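## Task

Lay two rods, neither of them the pink rod and neither of them orange, end to end in a straight line so that together they are as long as the pink rod (9 cm). Colour gives length in cm: blue 1, magenta 2, grey 3, orange 4, lime 5, purple 6, red 7, green 8, pink 9, turquoise 10. Both rods must rest flat with their ends touching or nearly so. No second train may exist anywhere. Every rod not in the train must sit at least one rod-width away from it. The train must hold together on its own, not because a gripper is holding it. At the end the grippers must be open and the arms moved away.

## Robot and tools

Robot: two six-joint Doosan M1013 arms, left_arm and right_arm, each fitted with a Robotiq 140 parallel gripper and a wrist camera. The left base sits at (+0.053, +0.444, 0) m and the right base at (+0.015, -0.560, 0) m in the scene frame.

Scene frame: origin on the table top midway between the arms, +x away from the robot over the table, +z up, left_arm on the +y side. The names left and right do not match image sides. Reported hand positions can be off, more so at long reach.

Gripper axes: the fingers point along the gripper's +z, and they open and close along its y axis. end_effector_position is the spot between the closed pads. Closed fingertips reach about 33 mm past it, fully open ones about 9 mm. Closing pushes the tips roughly 24 mm further out, so keep that clearance above the table before you close.

The 18-number row (used by execute_actions and move): one flat list for both arms, left first, then right. Each arm gets 9 numbers in this order: dx, dy, dz, rx, ry, rz, position, force_limit, speed. All numbers lie in [-1, 1]. dx..rz are an offset, not a pose: they are expressed in that gripper's own axes and measured from its measured pose at the start of the action. Scale: 1.0 equals 0.6 m of travel or 180 degrees of turn. rx, ry, rz form one rotation vector. The three gripper numbers are absolute settings. position: +1 fully open (140 mm), about -0.8 where the pads meet, -1 closes until blocked. force_limit: about 14 N at -1, 60 N at 0, 107 N at +1. speed (finger gap speed): about 30 mm/s at -1, 140 at 0, 250 at +1. A 0 in a gripper slot is a real command, so to keep a gripper unchanged resend its previous three numbers.

execute_actions(actions): a list of actions. Each action is a table of up to 15 rows; each row lasts one control step (1/30 s), and if fewer than 15 rows are given the final one repeats. Every row is measured from the action's start pose, not added to the row before. For the first action of a call, the start is the last pose a result reported. At each step the command is clipped to at most 70 mm and 16 degrees from the measured pose, so a large offset may need several actions. An empty list just returns state and images.

move(target, speed, stop_force, blocking): target is one 18-number row, offsets from the pose in the latest result showing one. Each gripper travels in a straight line; both paths finish together and last 0.5 to 10 s (cut off at 10 s). speed is top path speed in m/s, 0.002 to 0.5, default 0.25; rotation is capped at twice that value in rad/s. Paths ignore obstacles and the other arm. Optional stop_force, 20 to 80 N for both arms, ends an arm's path when it feels that much extra resistance; then that gripper backs up two steps and holds. Use it only with slow motion, not on a turning gripper, and not when lifting away from something you press on. blocking=false returns after 0.5 s while motion continues (not allowed with stop_force); then poll with wait(0) or call stop before other motion. The result adds a move: line giving each arm's ending, such as done, off_target, moving, held, contact or fault, plus limits like paced (pose clipped) or held (steps blocked), and each gripper's remaining distance.

wait(seconds): 0 to 10 s, arms keep their last command; returns early if a running move ends. stop: brakes a running move; fingers keep going. zoom_image(camera, region): region [x0, y0, x1, y1] in image pixels, at most 504 by 504. Cameras: cam_head_left, cam_head_right, cam_high, cam_low (672x504), cam_left_wrist, cam_right_wrist (504x504, fisheye); calibration matrices are provided and may be slightly off. read_manual(section): licence texts only. finished_scene(scene): ends scene 1 or 2 for good and reports success; the next scene's task comes with it.

Result lines: each arm shows end_effector_position (m), end_effector_quat_wxyz, linear and angular velocities in the scene frame; Hand target lines show where the controller currently drives each gripper; joint positions and torques; gripper position_measured in counts (3 open, 230 pads together, not linear). object_status: 0 moving, 1 blocked while opening, 2 blocked while closing (a grip), 3 reached target or pads met (a thin part might still be held). After a close with -1, look for 2. To squeeze harder while gripping, raise force_limit and nudge position, e.g. -1 to -0.98. A pose unreachable line means the clearance check altered that arm's command. MOTOR HOT warns of overheating; holding loads heats motors, even while you think.

Avoid: pushing into the table or a rod with a stiff arm; an outside force of 144 N or a joint torque at its load limit (elbow 142, wrist joints 40 N m) stops that arm for 10 s. Keep the arms from touching each other. Do not drop, slam or knock rods, and never let anything leave the table. Brief outside tugs on held parts may occur. For an idle arm, send zero offsets after the first call and repeat its gripper numbers. The robot runs while you think, so plan briefly and move efficiently and smoothly. Finish each scene by opening and lifting clear before finished_scene.

Each tool is called after "Request:" as name([rows], argument=value, ...), one row to a line, values as JSON.

## Session

Request:
execute_actions(actions=[])

Scene clock: 0.00 s.
left_arm: end_effector_position=(+0.5436, +0.7021, +0.3906) position_measured=3 object_status=3 end_effector_quat_wxyz=(+0.016, -0.068, +0.777, +0.625) end_effector_velocity=(+0.001, -0.000, +0.000) end_effector_angular_velocity=(-0.001, -0.000, -0.001) | right_arm: end_effector_position=(+0.4043, -0.4300, +0.3527) position_measured=3 object_status=3 end_effector_quat_wxyz=(+0.341, +0.276, -0.582, +0.685) end_effector_velocity=(+0.000, -0.000, -0.000) end_effector_angular_velocity=(-0.001, -0.000, +0.000)
Joint positions: left_arm=[-0.385  0.076  2.078  1.245  1.659  3.973] | right_arm=[ 0.842  0.403  2.038 -0.992  2.209 -1.485]
Joint velocities: left_arm=[-0.     0.001 -0.001  0.    -0.001  0.001] | right_arm=[-0.     0.    -0.    -0.001  0.     0.   ]
Joint torques (N m, as the joint torque sensors report them, + toward a larger angle): no reading
Hand target (left_arm): +0.544, +0.702, +0.391; +0.016, -0.068, +0.777, +0.625
Hand target (right_arm): +0.404, -0.430, +0.353; +0.341, +0.276, -0.582, +0.685
camera_calibration (this result's frames):
cam_left_wrist: T_world_to_cam=[[-0.340353, 0.164953, 0.925716, -0.295851], [0.886395, -0.272255, 0.374409, -0.419967], [0.313791, 0.947981, -0.0535506, -0.629975], [0, 0, 0, 1]] pos_world=[0.469243, 0.531667, 0.397378]
cam_right_wrist: T_world_to_cam=[[-0.904054, -0.0900805, -0.417819, 0.479924], [0.384627, 0.254875, -0.887187, 0.270361], [0.18641, -0.962769, -0.195774, -0.240922], [0, 0, 0, 1]] pos_world=[0.374799, -0.257629, 0.393216]

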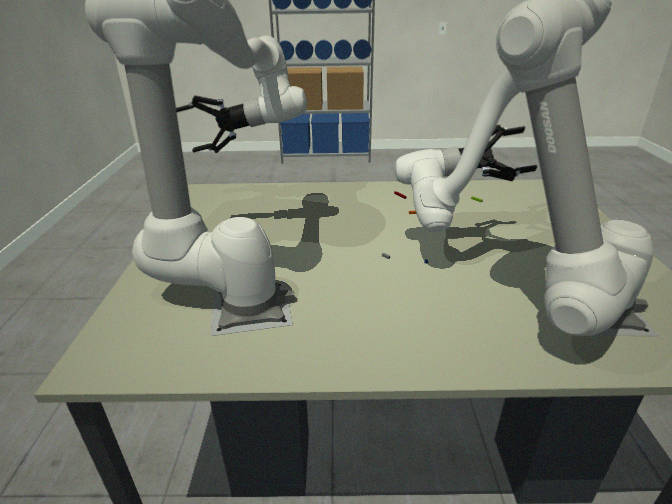

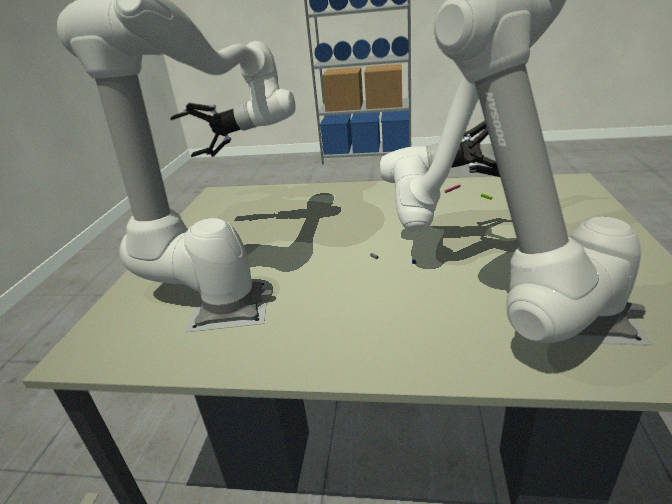

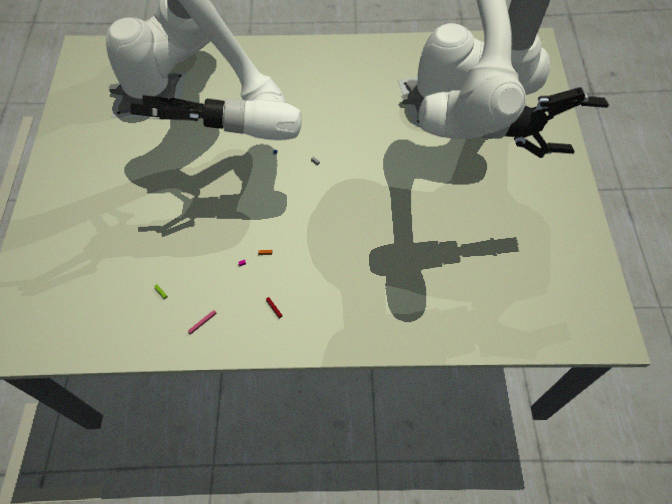

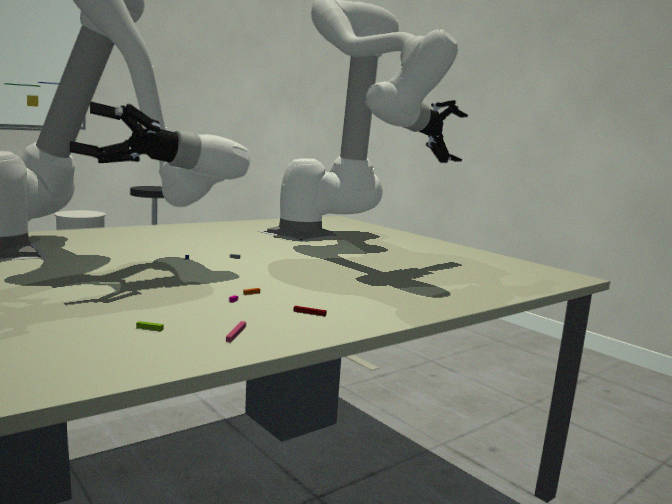

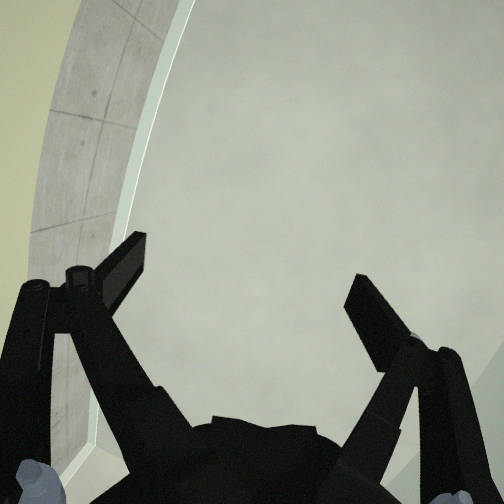

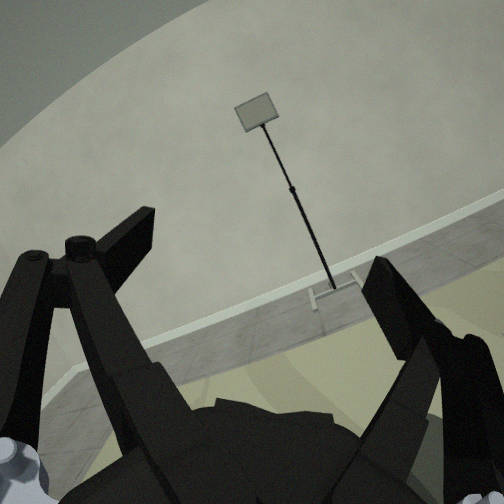

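Request:
zoom_image(camera="cam_high", region=[210, 235, 330, 335])

Region (210, 235, 330, 335) of cam_high's 672x504 image, scaled by 4.200, with more detail than that image has.

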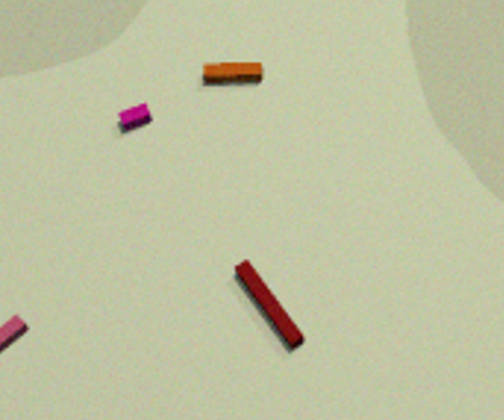

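Request:
move(target=[0,0,0,0,0,0,1,0,0,-0.515,-0.199,-0.455,-0.075,-0.57,-0.247,-0.3,-0.6,0], speed=0.35)

Scene clock: 20.90 s.
left_arm: end_effector_position=(+0.5436, +0.7021, +0.3906) position_measured=3 object_status=3 end_effector_quat_wxyz=(+0.016, -0.068, +0.777, +0.625) end_effector_velocity=(+0.000, -0.000, +0.001) end_effector_angular_velocity=(+0.001, -0.000, +0.001) | right_arm: end_effector_position=(+0.6933, -0.1956, +0.1392) position_measured=167 object_status=3 end_effector_quat_wxyz=(+0.001, +0.830, -0.558, +0.001) end_effector_velocity=(+0.000, +0.001, +0.001) end_effector_angular_velocity=(+0.006, +0.003, +0.002)
Joint positions: left_arm=[-0.385  0.076  2.078  1.245  1.659  3.973] | right_arm=[ 0.49   0.442  1.575 -0.002  1.126 -3.078]
Joint velocities: left_arm=[ 0.     0.    -0.002 -0.     0.002  0.001] | right_arm=[-0.002  0.    -0.002  0.007  0.003 -0.007]
Joint torques (N m, as the joint torque sensors report them, + toward a larger angle): left_arm=[  2.43 -42.09 -33.03   3.12   1.95   0.35] | right_arm=[ -1.41 -81.9  -35.98   3.95   0.69  -1.04]
Hand target (left_arm): +0.544, +0.702, +0.391; +0.016, -0.068, +0.777, +0.625
Hand target (right_arm): +0.693, -0.196, +0.139; +0.001, +0.830, -0.558, +0.000
Off the commanded pose (left_arm): 0.000 m, 0 deg.
Off the commanded pose (right_arm): 0.000 m, 0 deg.
move: done
camera_calibration (this result's frames):
cam_left_wrist: T_world_to_cam=[[-0.340353, 0.164953, 0.925716, -0.295851], [0.886395, -0.272255, 0.374408, -0.419967], [0.313791, 0.947981, -0.0535508, -0.629975], [0, 0, 0, 1]] pos_world=[0.469243, 0.531667, 0.397378]
cam_right_wrist: T_world_to_cam=[[-0.820643, -0.570487, -0.0330125, 0.467786], [-0.531944, 0.741539, 0.408847, 0.460294], [-0.208762, 0.353078, -0.912006, 0.520126], [0, 0, 0, 1]] pos_world=[0.737318, -0.258105, 0.301611]

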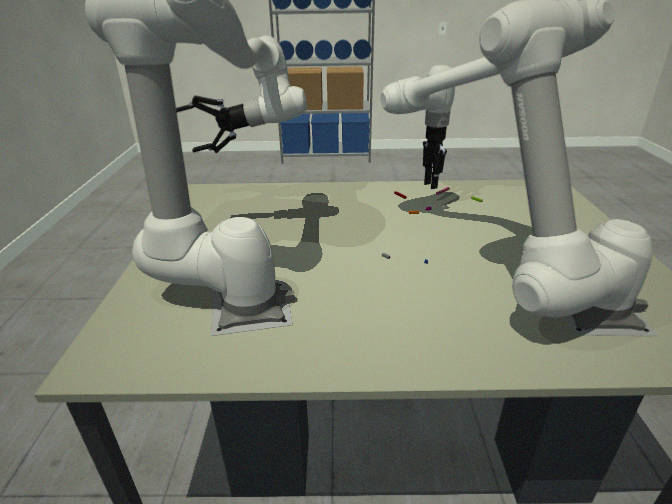

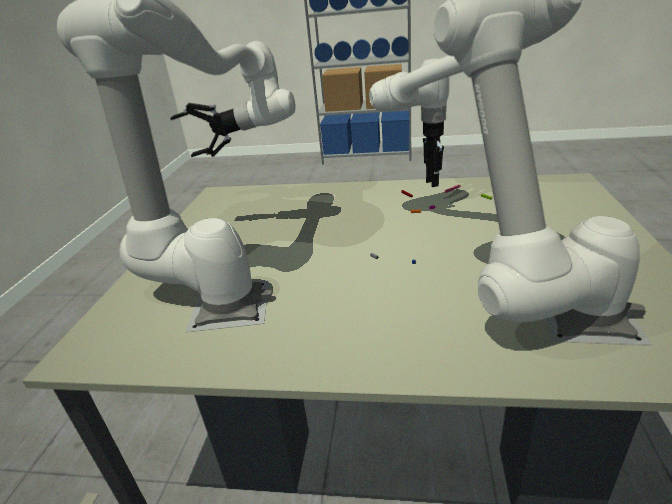

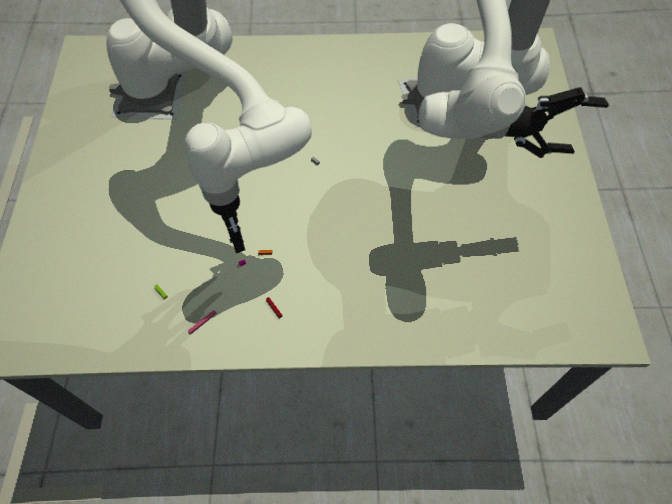

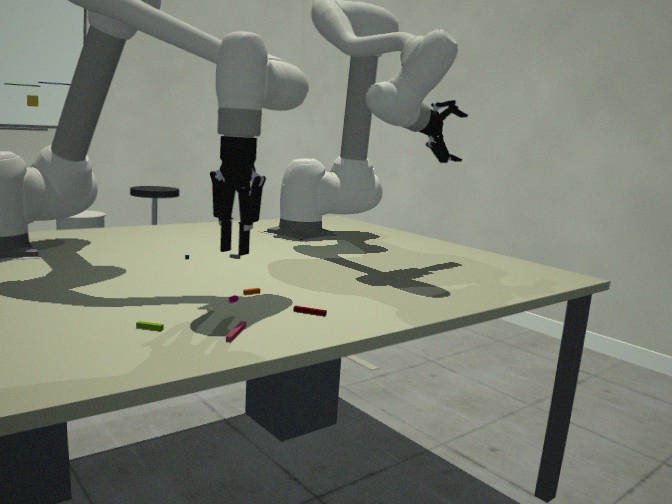

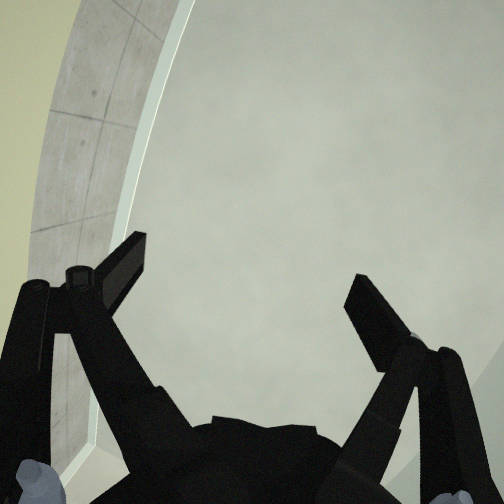

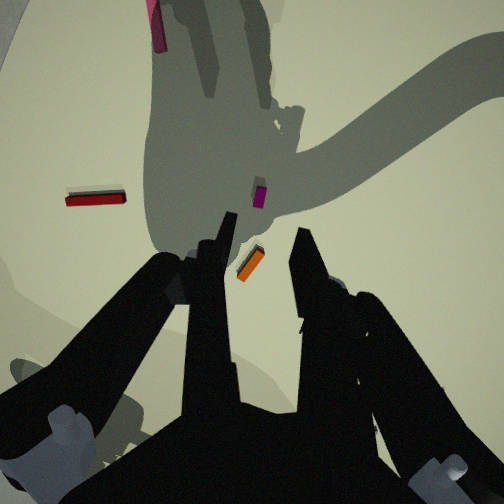

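Request:
move(target=[0,0,0,0,0,0,1,0,0,0.018,-0.003,0.15,0,0,0,-0.3,-0.6,0])

Request:
zoom_image(camera="cam_low", region=[190, 250, 340, 350])

Scene clock: 26.87 s.
left_arm: end_effector_position=(+0.5436, +0.7021, +0.3906) position_measured=3 object_status=3 end_effector_quat_wxyz=(+0.016, -0.068, +0.777, +0.625) end_effector_velocity=(+0.000, -0.000, +0.001) end_effector_angular_velocity=(+0.001, -0.003, +0.000) | right_arm: end_effector_position=(+0.6991, -0.2049, +0.0494) position_measured=167 object_status=3 end_effector_quat_wxyz=(+0.001, +0.830, -0.558, +0.001) end_effector_velocity=(+0.000, -0.001, -0.001) end_effector_angular_velocity=(+0.000, -0.000, -0.001)
Joint positions: left_arm=[-0.385  0.076  2.078  1.245  1.659  3.973] | right_arm=[ 0.476  0.515  1.645 -0.002  0.983 -3.093]
Joint velocities: left_arm=[-0.    -0.001 -0.001  0.001  0.    -0.002] | right_arm=[-0.001  0.001  0.001  0.    -0.002 -0.   ]
Joint torques (N m, as the joint torque sensors report them, + toward a larger angle): left_arm=[  2.6  -41.08 -32.3    3.13   1.93   0.28] | right_arm=[ -0.26 -81.21 -34.06   3.63   0.38  -0.39]
Hand target (left_arm): +0.544, +0.702, +0.391; +0.016, -0.068, +0.777, +0.625
Hand target (right_arm): +0.699, -0.205, +0.049; +0.001, +0.830, -0.558, +0.001
Off the commanded pose (left_arm): 0.000 m, 0 deg.
Off the commanded pose (right_arm): 0.000 m, 0 deg.
move: done
camera_calibration (this result's frames):
cam_left_wrist: T_world_to_cam=[[-0.340353, 0.164953, 0.925716, -0.295851], [0.886395, -0.272255, 0.374409, -0.419967], [0.313791, 0.947981, -0.0535508, -0.629974], [0, 0, 0, 1]] pos_world=[0.469243, 0.531667, 0.397378]
cam_right_wrist: T_world_to_cam=[[-0.820572, -0.570586, -0.0330545, 0.464182], [-0.532038, 0.741448, 0.408891, 0.507125], [-0.208799, 0.353111, -0.911985, 0.442729], [0, 0, 0, 1]] pos_world=[0.743146, -0.267483, 0.211747]

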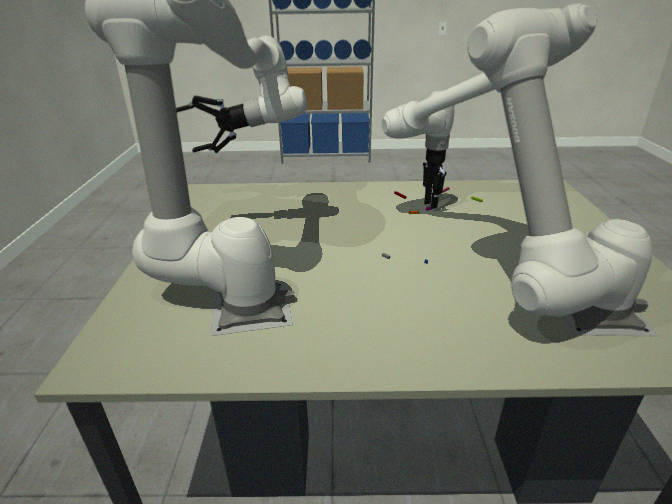

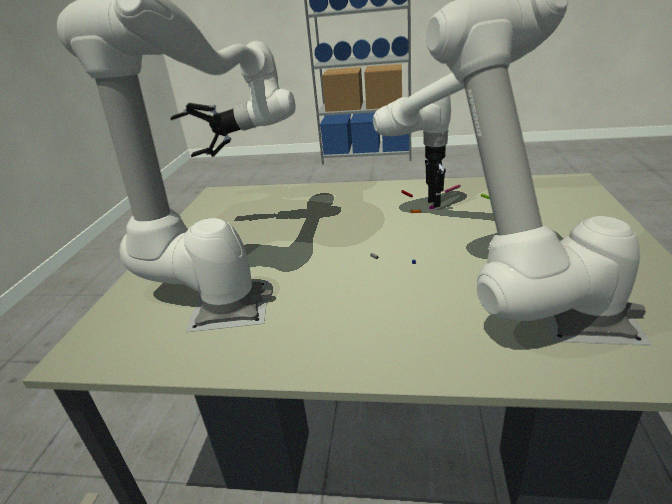

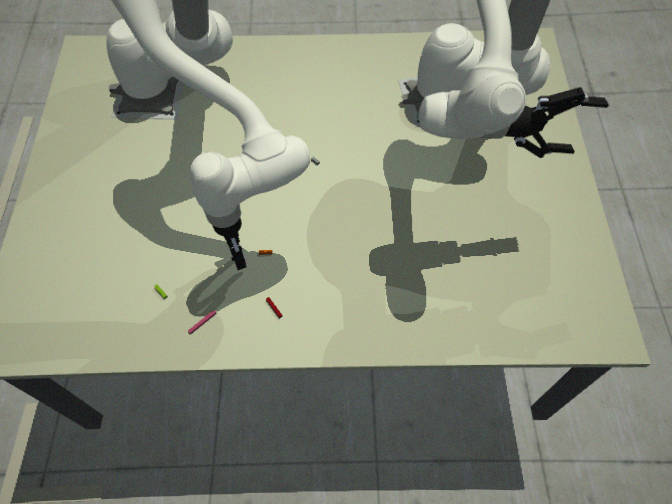

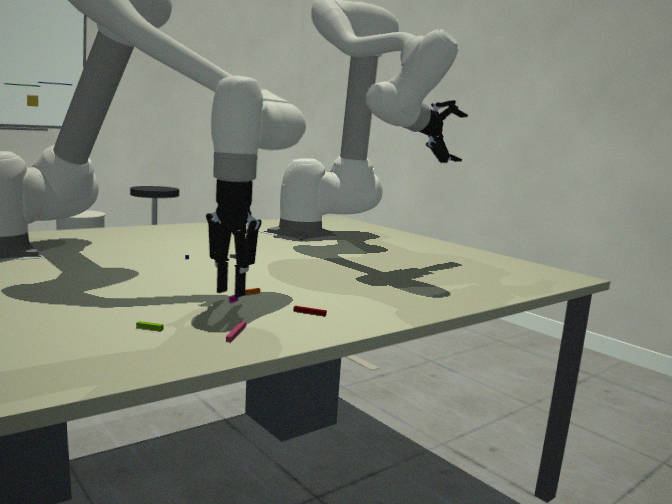

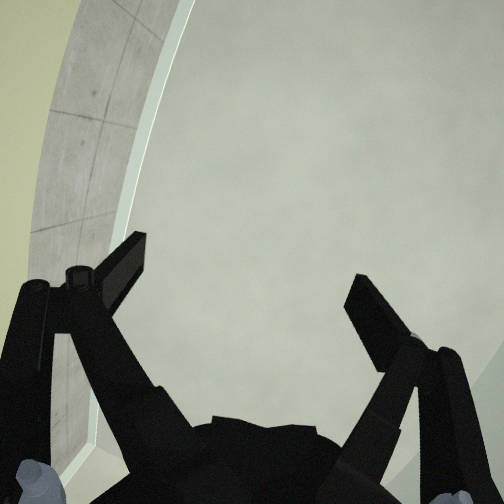

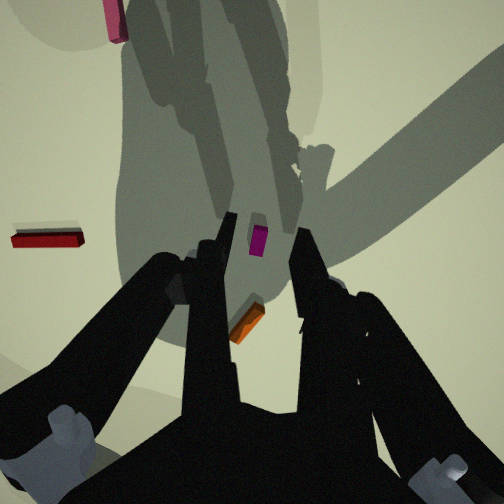

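Region (190, 250, 340, 350) of cam_low's 672x504 image, scaled by 3.360, with more detail than that image has.

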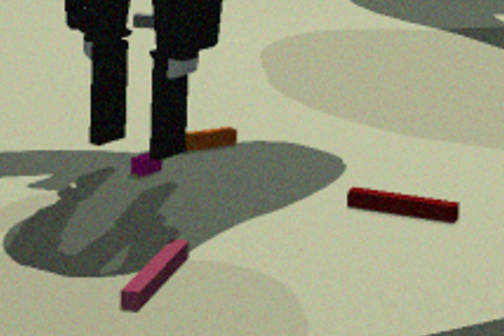

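Request:
move(target=[0,0,0,0,0,0,1,0,0,0,-0.002,0.0225,0,0,0,-0.4,-0.6,0], speed=0.04)

Request:
execute_actions([
  [[0,0,0,0,0,0,1,0,0,0,0,0,0,0,0,-1,-0.6,-0.4]],
  [[0,0,0,0,0,0,1,0,0,0,0,-0.03,0,0,0,-1,-0.6,-0.4]],
])

Request:
move(target=[0,0,0,0,0,0,1,0,0,-0.0485,-0.183,0,0,0,0.428,-1,-0.6,-0.4], speed=0.4)

Request:
zoom_image(camera="cam_right_wrist", region=[200, 200, 320, 350])

Request:
zoom_image(camera="cam_low", region=[255, 270, 345, 330])

Request:
zoom_image(camera="cam_high", region=[230, 260, 310, 330])

Scene clock: 41.20 s.
left_arm: end_effector_position=(+0.5436, +0.7021, +0.3906) position_measured=3 object_status=3 end_effector_quat_wxyz=(+0.016, -0.068, +0.777, +0.625) end_effector_velocity=(-0.000, -0.000, -0.001) end_effector_angular_velocity=(-0.001, +0.003, -0.001) | right_arm: end_effector_position=(+0.7003, -0.2045, +0.0360) position_measured=179 object_status=3 end_effector_quat_wxyz=(+0.001, +0.830, -0.558, +0.001) end_effector_velocity=(+0.000, -0.000, -0.001) end_effector_angular_velocity=(-0.001, -0.001, +0.001)
Joint positions: left_arm=[-0.385  0.076  2.078  1.245  1.659  3.973] | right_arm=[ 0.476  0.528  1.651 -0.002  0.963 -3.093]
Joint velocities: left_arm=[-0.     0.001  0.001 -0.001 -0.001  0.001] | right_arm=[ 0.     0.001  0.001 -0.001 -0.002  0.   ]
Joint torques (N m, as the joint torque sensors report them, + toward a larger angle): left_arm=[  2.25 -42.05 -32.57   3.08   1.95   0.31] | right_arm=[ -0.43 -87.38 -33.25   3.67   0.    -0.36]
Hand target (left_arm): +0.544, +0.702, +0.391; +0.016, -0.068, +0.777, +0.625
Hand target (right_arm): +0.700, -0.204, +0.036; +0.001, +0.830, -0.558, +0.001
Off the commanded pose (left_arm): 0.000 m, 0 deg.
Off the commanded pose (right_arm): 0.000 m, 0 deg.
move: done
camera_calibration (this result's frames):
cam_left_wrist: T_world_to_cam=[[-0.340353, 0.164953, 0.925716, -0.295851], [0.886395, -0.272255, 0.374409, -0.419967], [0.313791, 0.947981, -0.0535507, -0.629975], [0, 0, 0, 1]] pos_world=[0.469243, 0.531667, 0.397378]
cam_right_wrist: T_world_to_cam=[[-0.820586, -0.570565, -0.0330762, 0.464932], [-0.532014, 0.741435, 0.408944, 0.512837], [-0.208805, 0.353171, -0.91196, 0.430596], [0, 0, 0, 1]] pos_world=[0.744264, -0.267035, 0.198342]

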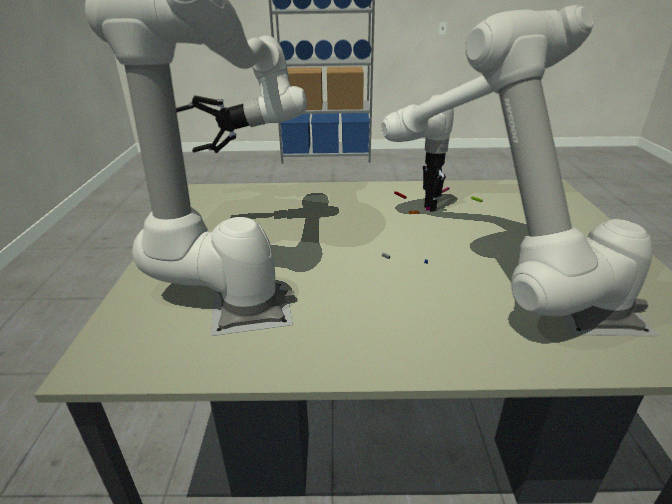

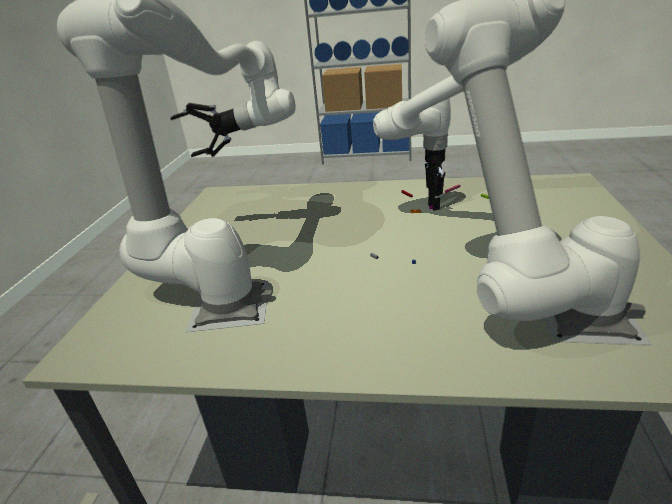

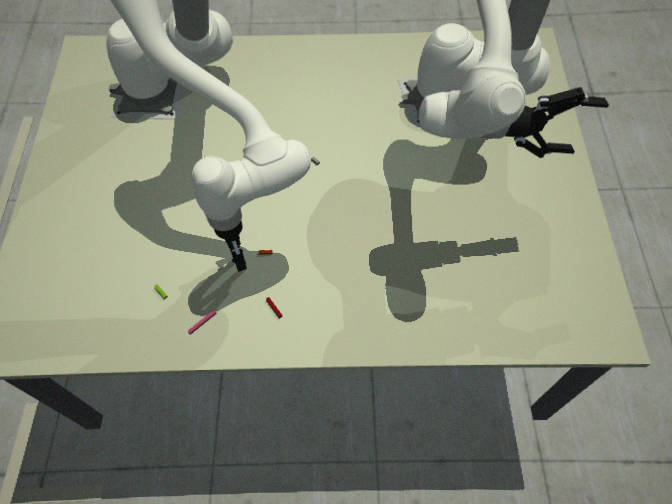

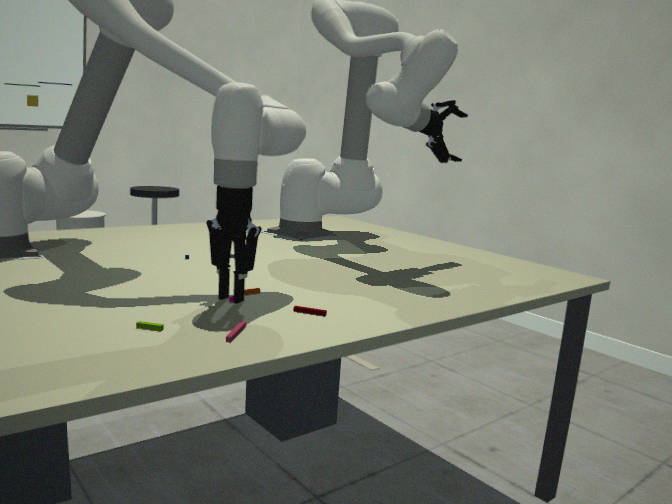

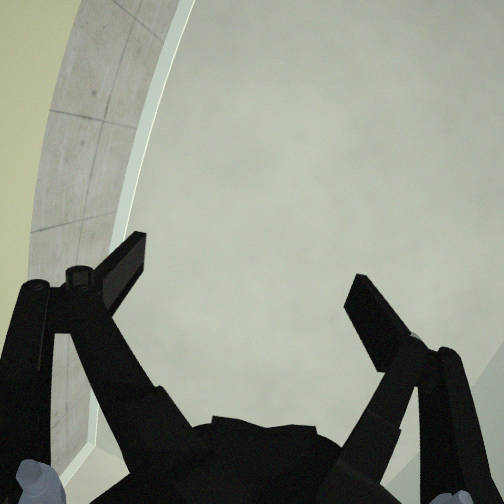

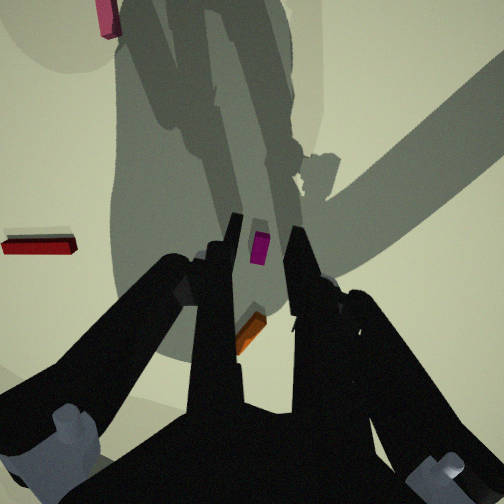

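Scene clock: 42.20 s.
left_arm: end_effector_position=(+0.5436, +0.7021, +0.3906) position_measured=3 object_status=3 end_effector_quat_wxyz=(+0.016, -0.068, +0.777, +0.625) end_effector_velocity=(+0.000, -0.000, +0.000) end_effector_angular_velocity=(+0.000, -0.001, -0.001) | right_arm: end_effector_position=(+0.7003, -0.2045, +0.0539) position_measured=218 object_status=2 end_effector_quat_wxyz=(+0.001, +0.830, -0.558, +0.001) end_effector_velocity=(+0.000, -0.000, +0.001) end_effector_angular_velocity=(+0.000, -0.001, -0.000)
Joint positions: left_arm=[-0.385  0.076  2.078  1.245  1.659  3.973] | right_arm=[ 0.476  0.512  1.639 -0.002  0.991 -3.093]
Joint velocities: left_arm=[-0.    -0.    -0.     0.001 -0.     0.   ] | right_arm=[-0.    -0.001 -0.    -0.     0.001 -0.   ]
Joint torques (N m, as the joint torque sensors report them, + toward a larger angle): left_arm=[  2.52 -40.93 -32.03   3.22   1.94   0.22] | right_arm=[ -3.32 -86.01 -33.64   3.43   0.93  -0.66]
Hand target (left_arm): +0.544, +0.702, +0.391; +0.016, -0.068, +0.777, +0.625
Hand target (right_arm): +0.700, -0.204, +0.054; +0.001, +0.830, -0.558, +0.001
Off the commanded pose (left_arm): 0.000 m, 0 deg.
Off the commanded pose (right_arm): 0.000 m, 0 deg.
camera_calibration (this result's frames):
cam_left_wrist: T_world_to_cam=[[-0.340353, 0.164953, 0.925716, -0.295851], [0.886395, -0.272255, 0.374408, -0.419967], [0.313791, 0.947981, -0.0535507, -0.629975], [0, 0, 0, 1]] pos_world=[0.469243, 0.531667, 0.397378]
cam_right_wrist: T_world_to_cam=[[-0.820619, -0.570519, -0.0330483, 0.465532], [-0.531969, 0.741482, 0.408917, 0.505513], [-0.20879, 0.353146, -0.911973, 0.446937], [0, 0, 0, 1]] pos_world=[0.744258, -0.267068, 0.216267]

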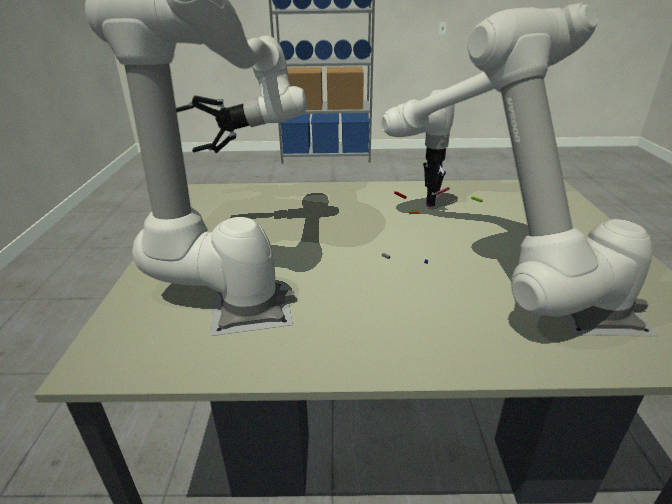

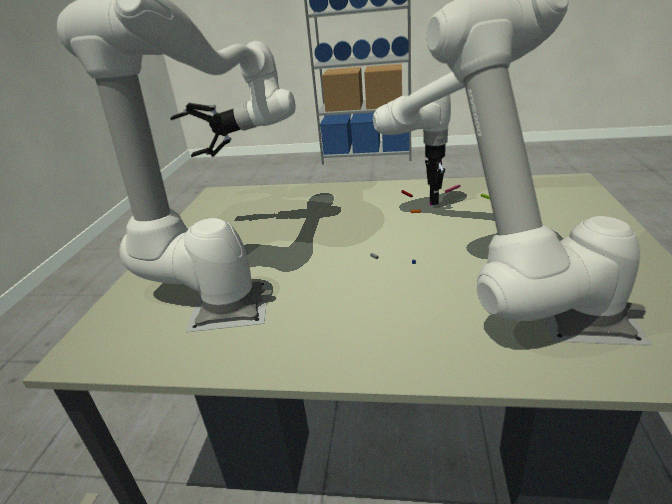

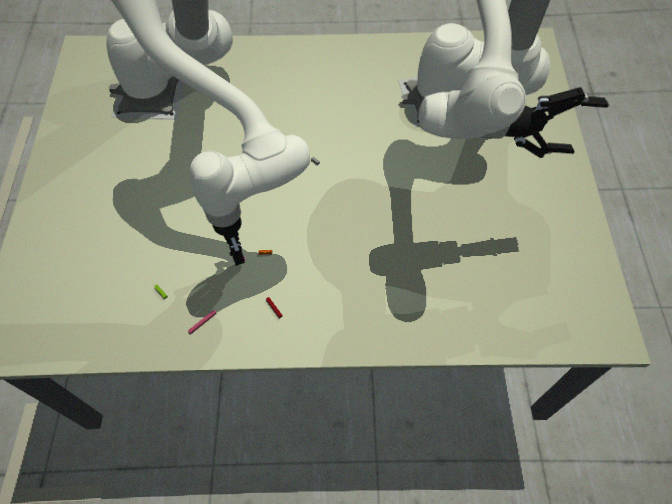

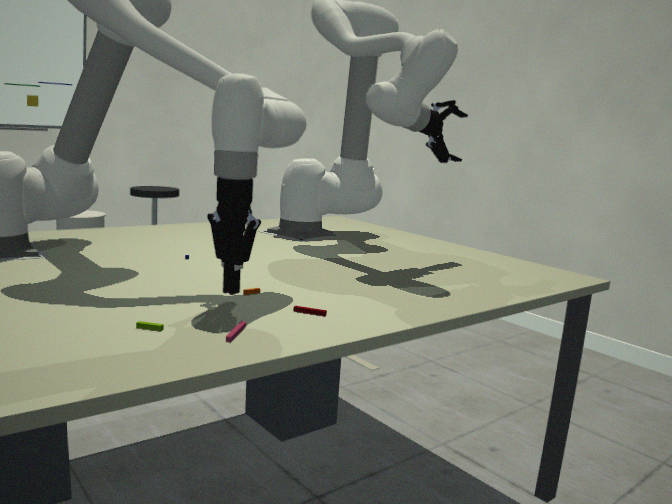

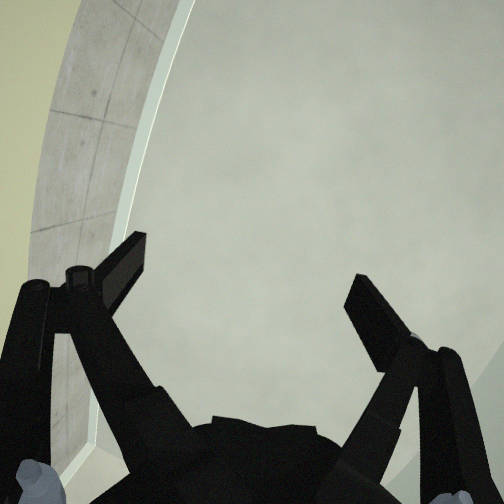

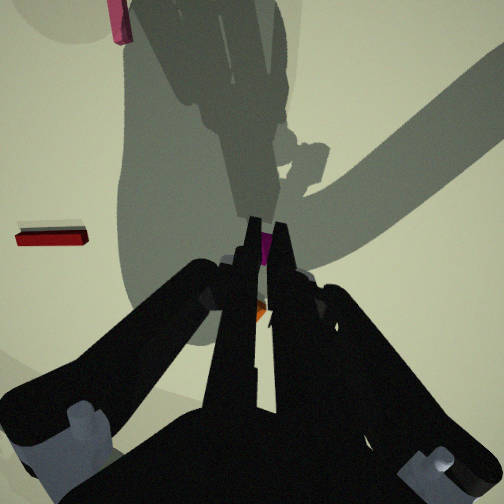

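Scene clock: 44.40 s.
left_arm: end_effector_position=(+0.5436, +0.7021, +0.3906) position_measured=3 object_status=3 end_effector_quat_wxyz=(+0.016, -0.068, +0.777, +0.625) end_effector_velocity=(+0.000, +0.000, +0.001) end_effector_angular_velocity=(+0.000, -0.001, -0.001) | right_arm: end_effector_position=(+0.7911, -0.1363, +0.0540) position_measured=218 object_status=2 end_effector_quat_wxyz=(-0.000, -0.302, +0.953, -0.001) end_effector_velocity=(+0.000, +0.000, +0.000) end_effector_angular_velocity=(-0.001, -0.000, -0.004)
Joint positions: left_arm=[-0.385  0.076  2.078  1.245  1.659  3.973] | right_arm=[ 0.503  0.669  1.369 -0.002  1.104 -1.722]
Joint velocities: left_arm=[-0.    -0.001 -0.001  0.001 -0.     0.001] | right_arm=[ 0.001  0.    -0.001 -0.001  0.001  0.006]
Joint torques (N m, as the joint torque sensors report them, + toward a larger angle): left_arm=[  2.41 -41.06 -32.93   3.09   1.95   0.25] | right_arm=[ -0.93 -98.71 -36.28   3.77   0.58  -0.99]
Hand target (left_arm): +0.544, +0.702, +0.391; +0.016, -0.068, +0.777, +0.625
Hand target (right_arm): +0.791, -0.136, +0.054; -0.000, -0.302, +0.953, -0.001
Off the commanded pose (left_arm): 0.000 m, 0 deg.
Off the commanded pose (right_arm): 0.000 m, 0 deg.
move: done
camera_calibration (this result's frames):
cam_left_wrist: T_world_to_cam=[[-0.340353, 0.164953, 0.925716, -0.295851], [0.886395, -0.272255, 0.374408, -0.419967], [0.313791, 0.947981, -0.0535508, -0.629975], [0, 0, 0, 1]] pos_world=[0.469243, 0.531667, 0.397378]
cam_right_wrist: T_world_to_cam=[[-0.740139, 0.671506, -0.0356929, 0.684798], [0.602264, 0.68556, 0.409005, -0.401667], [0.299119, 0.281224, -0.911834, 0.0302919], [0, 0, 0, 1]] pos_world=[0.739694, -0.192998, 0.216347]

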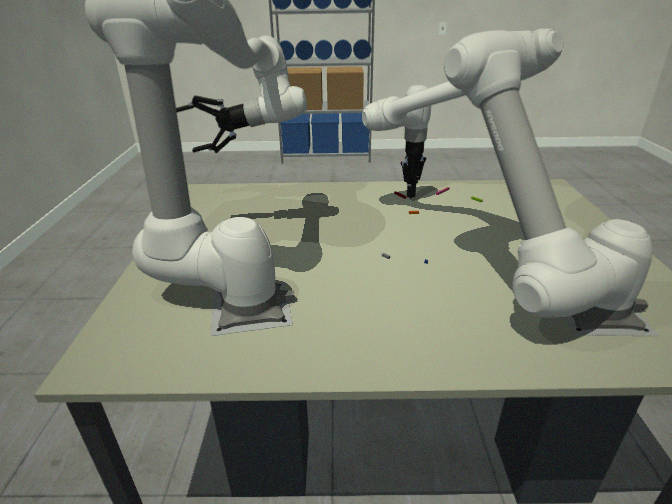

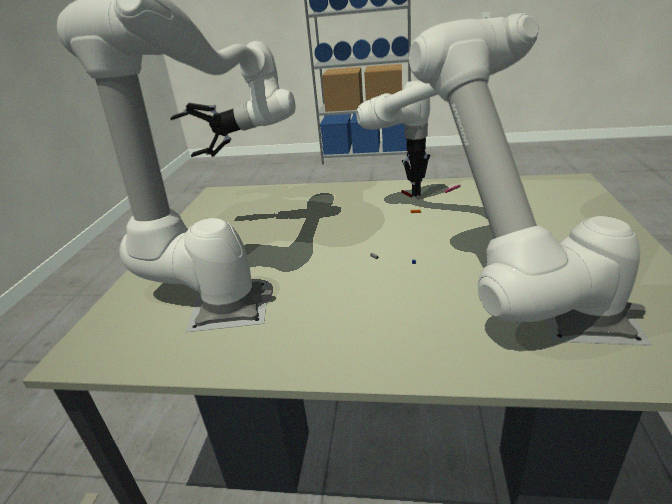

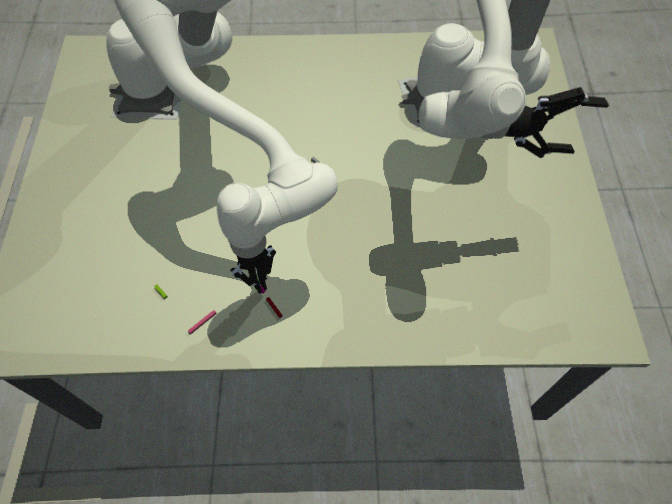

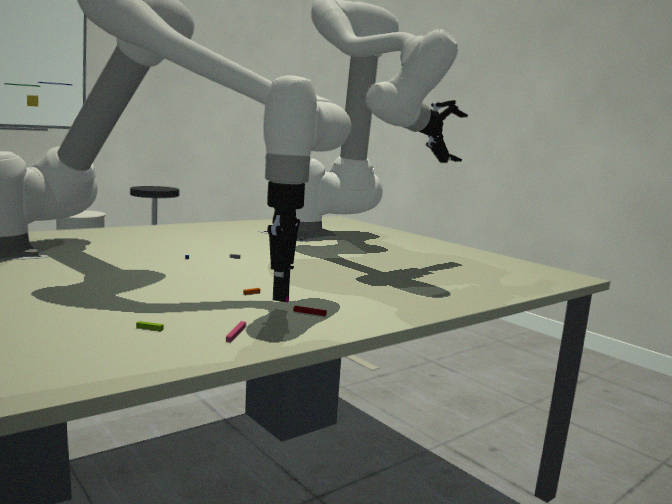

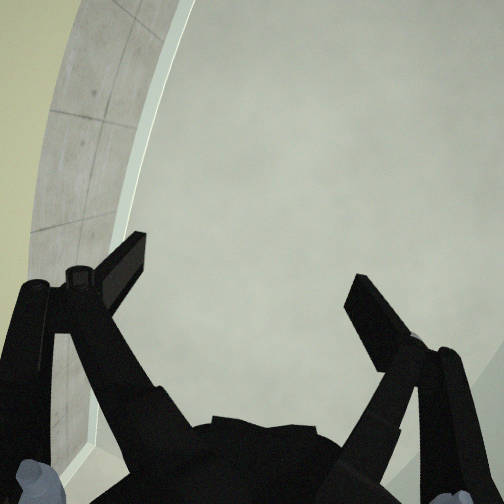

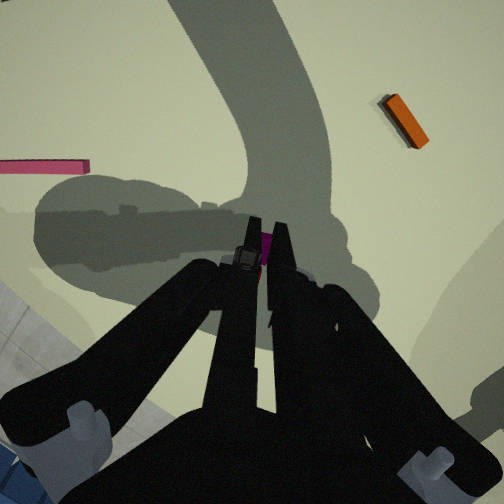

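Region (200, 200, 320, 350) of cam_right_wrist's 504x504 image, scaled by 3.360, with more detail than that image has; it fills the left 403 columns of this view, and the rest is white.

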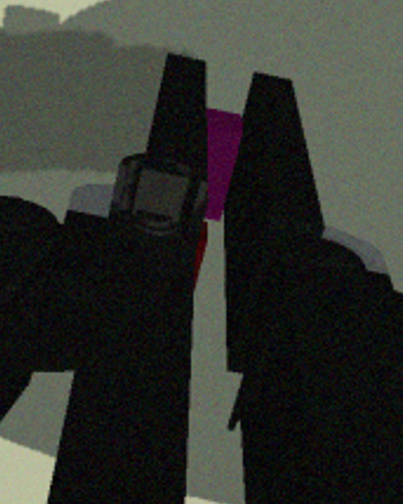

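Region (255, 270, 345, 330) of cam_low's 672x504 image, scaled by 5.600, with more detail than that image has.

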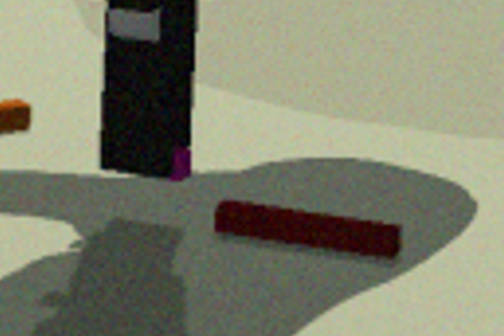

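Region (230, 260, 310, 330) of cam_high's 672x504 image, scaled by 6.300, with more detail than that image has; it fills the top 441 rows of this view, and the rest is white.

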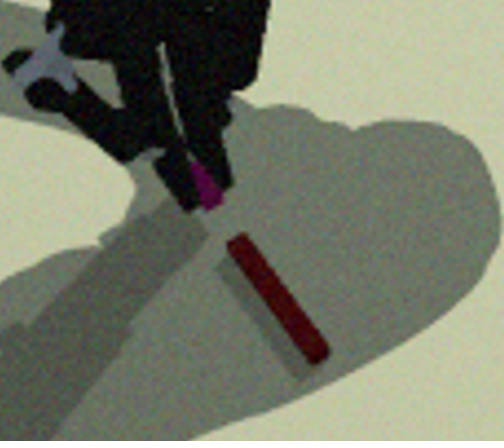

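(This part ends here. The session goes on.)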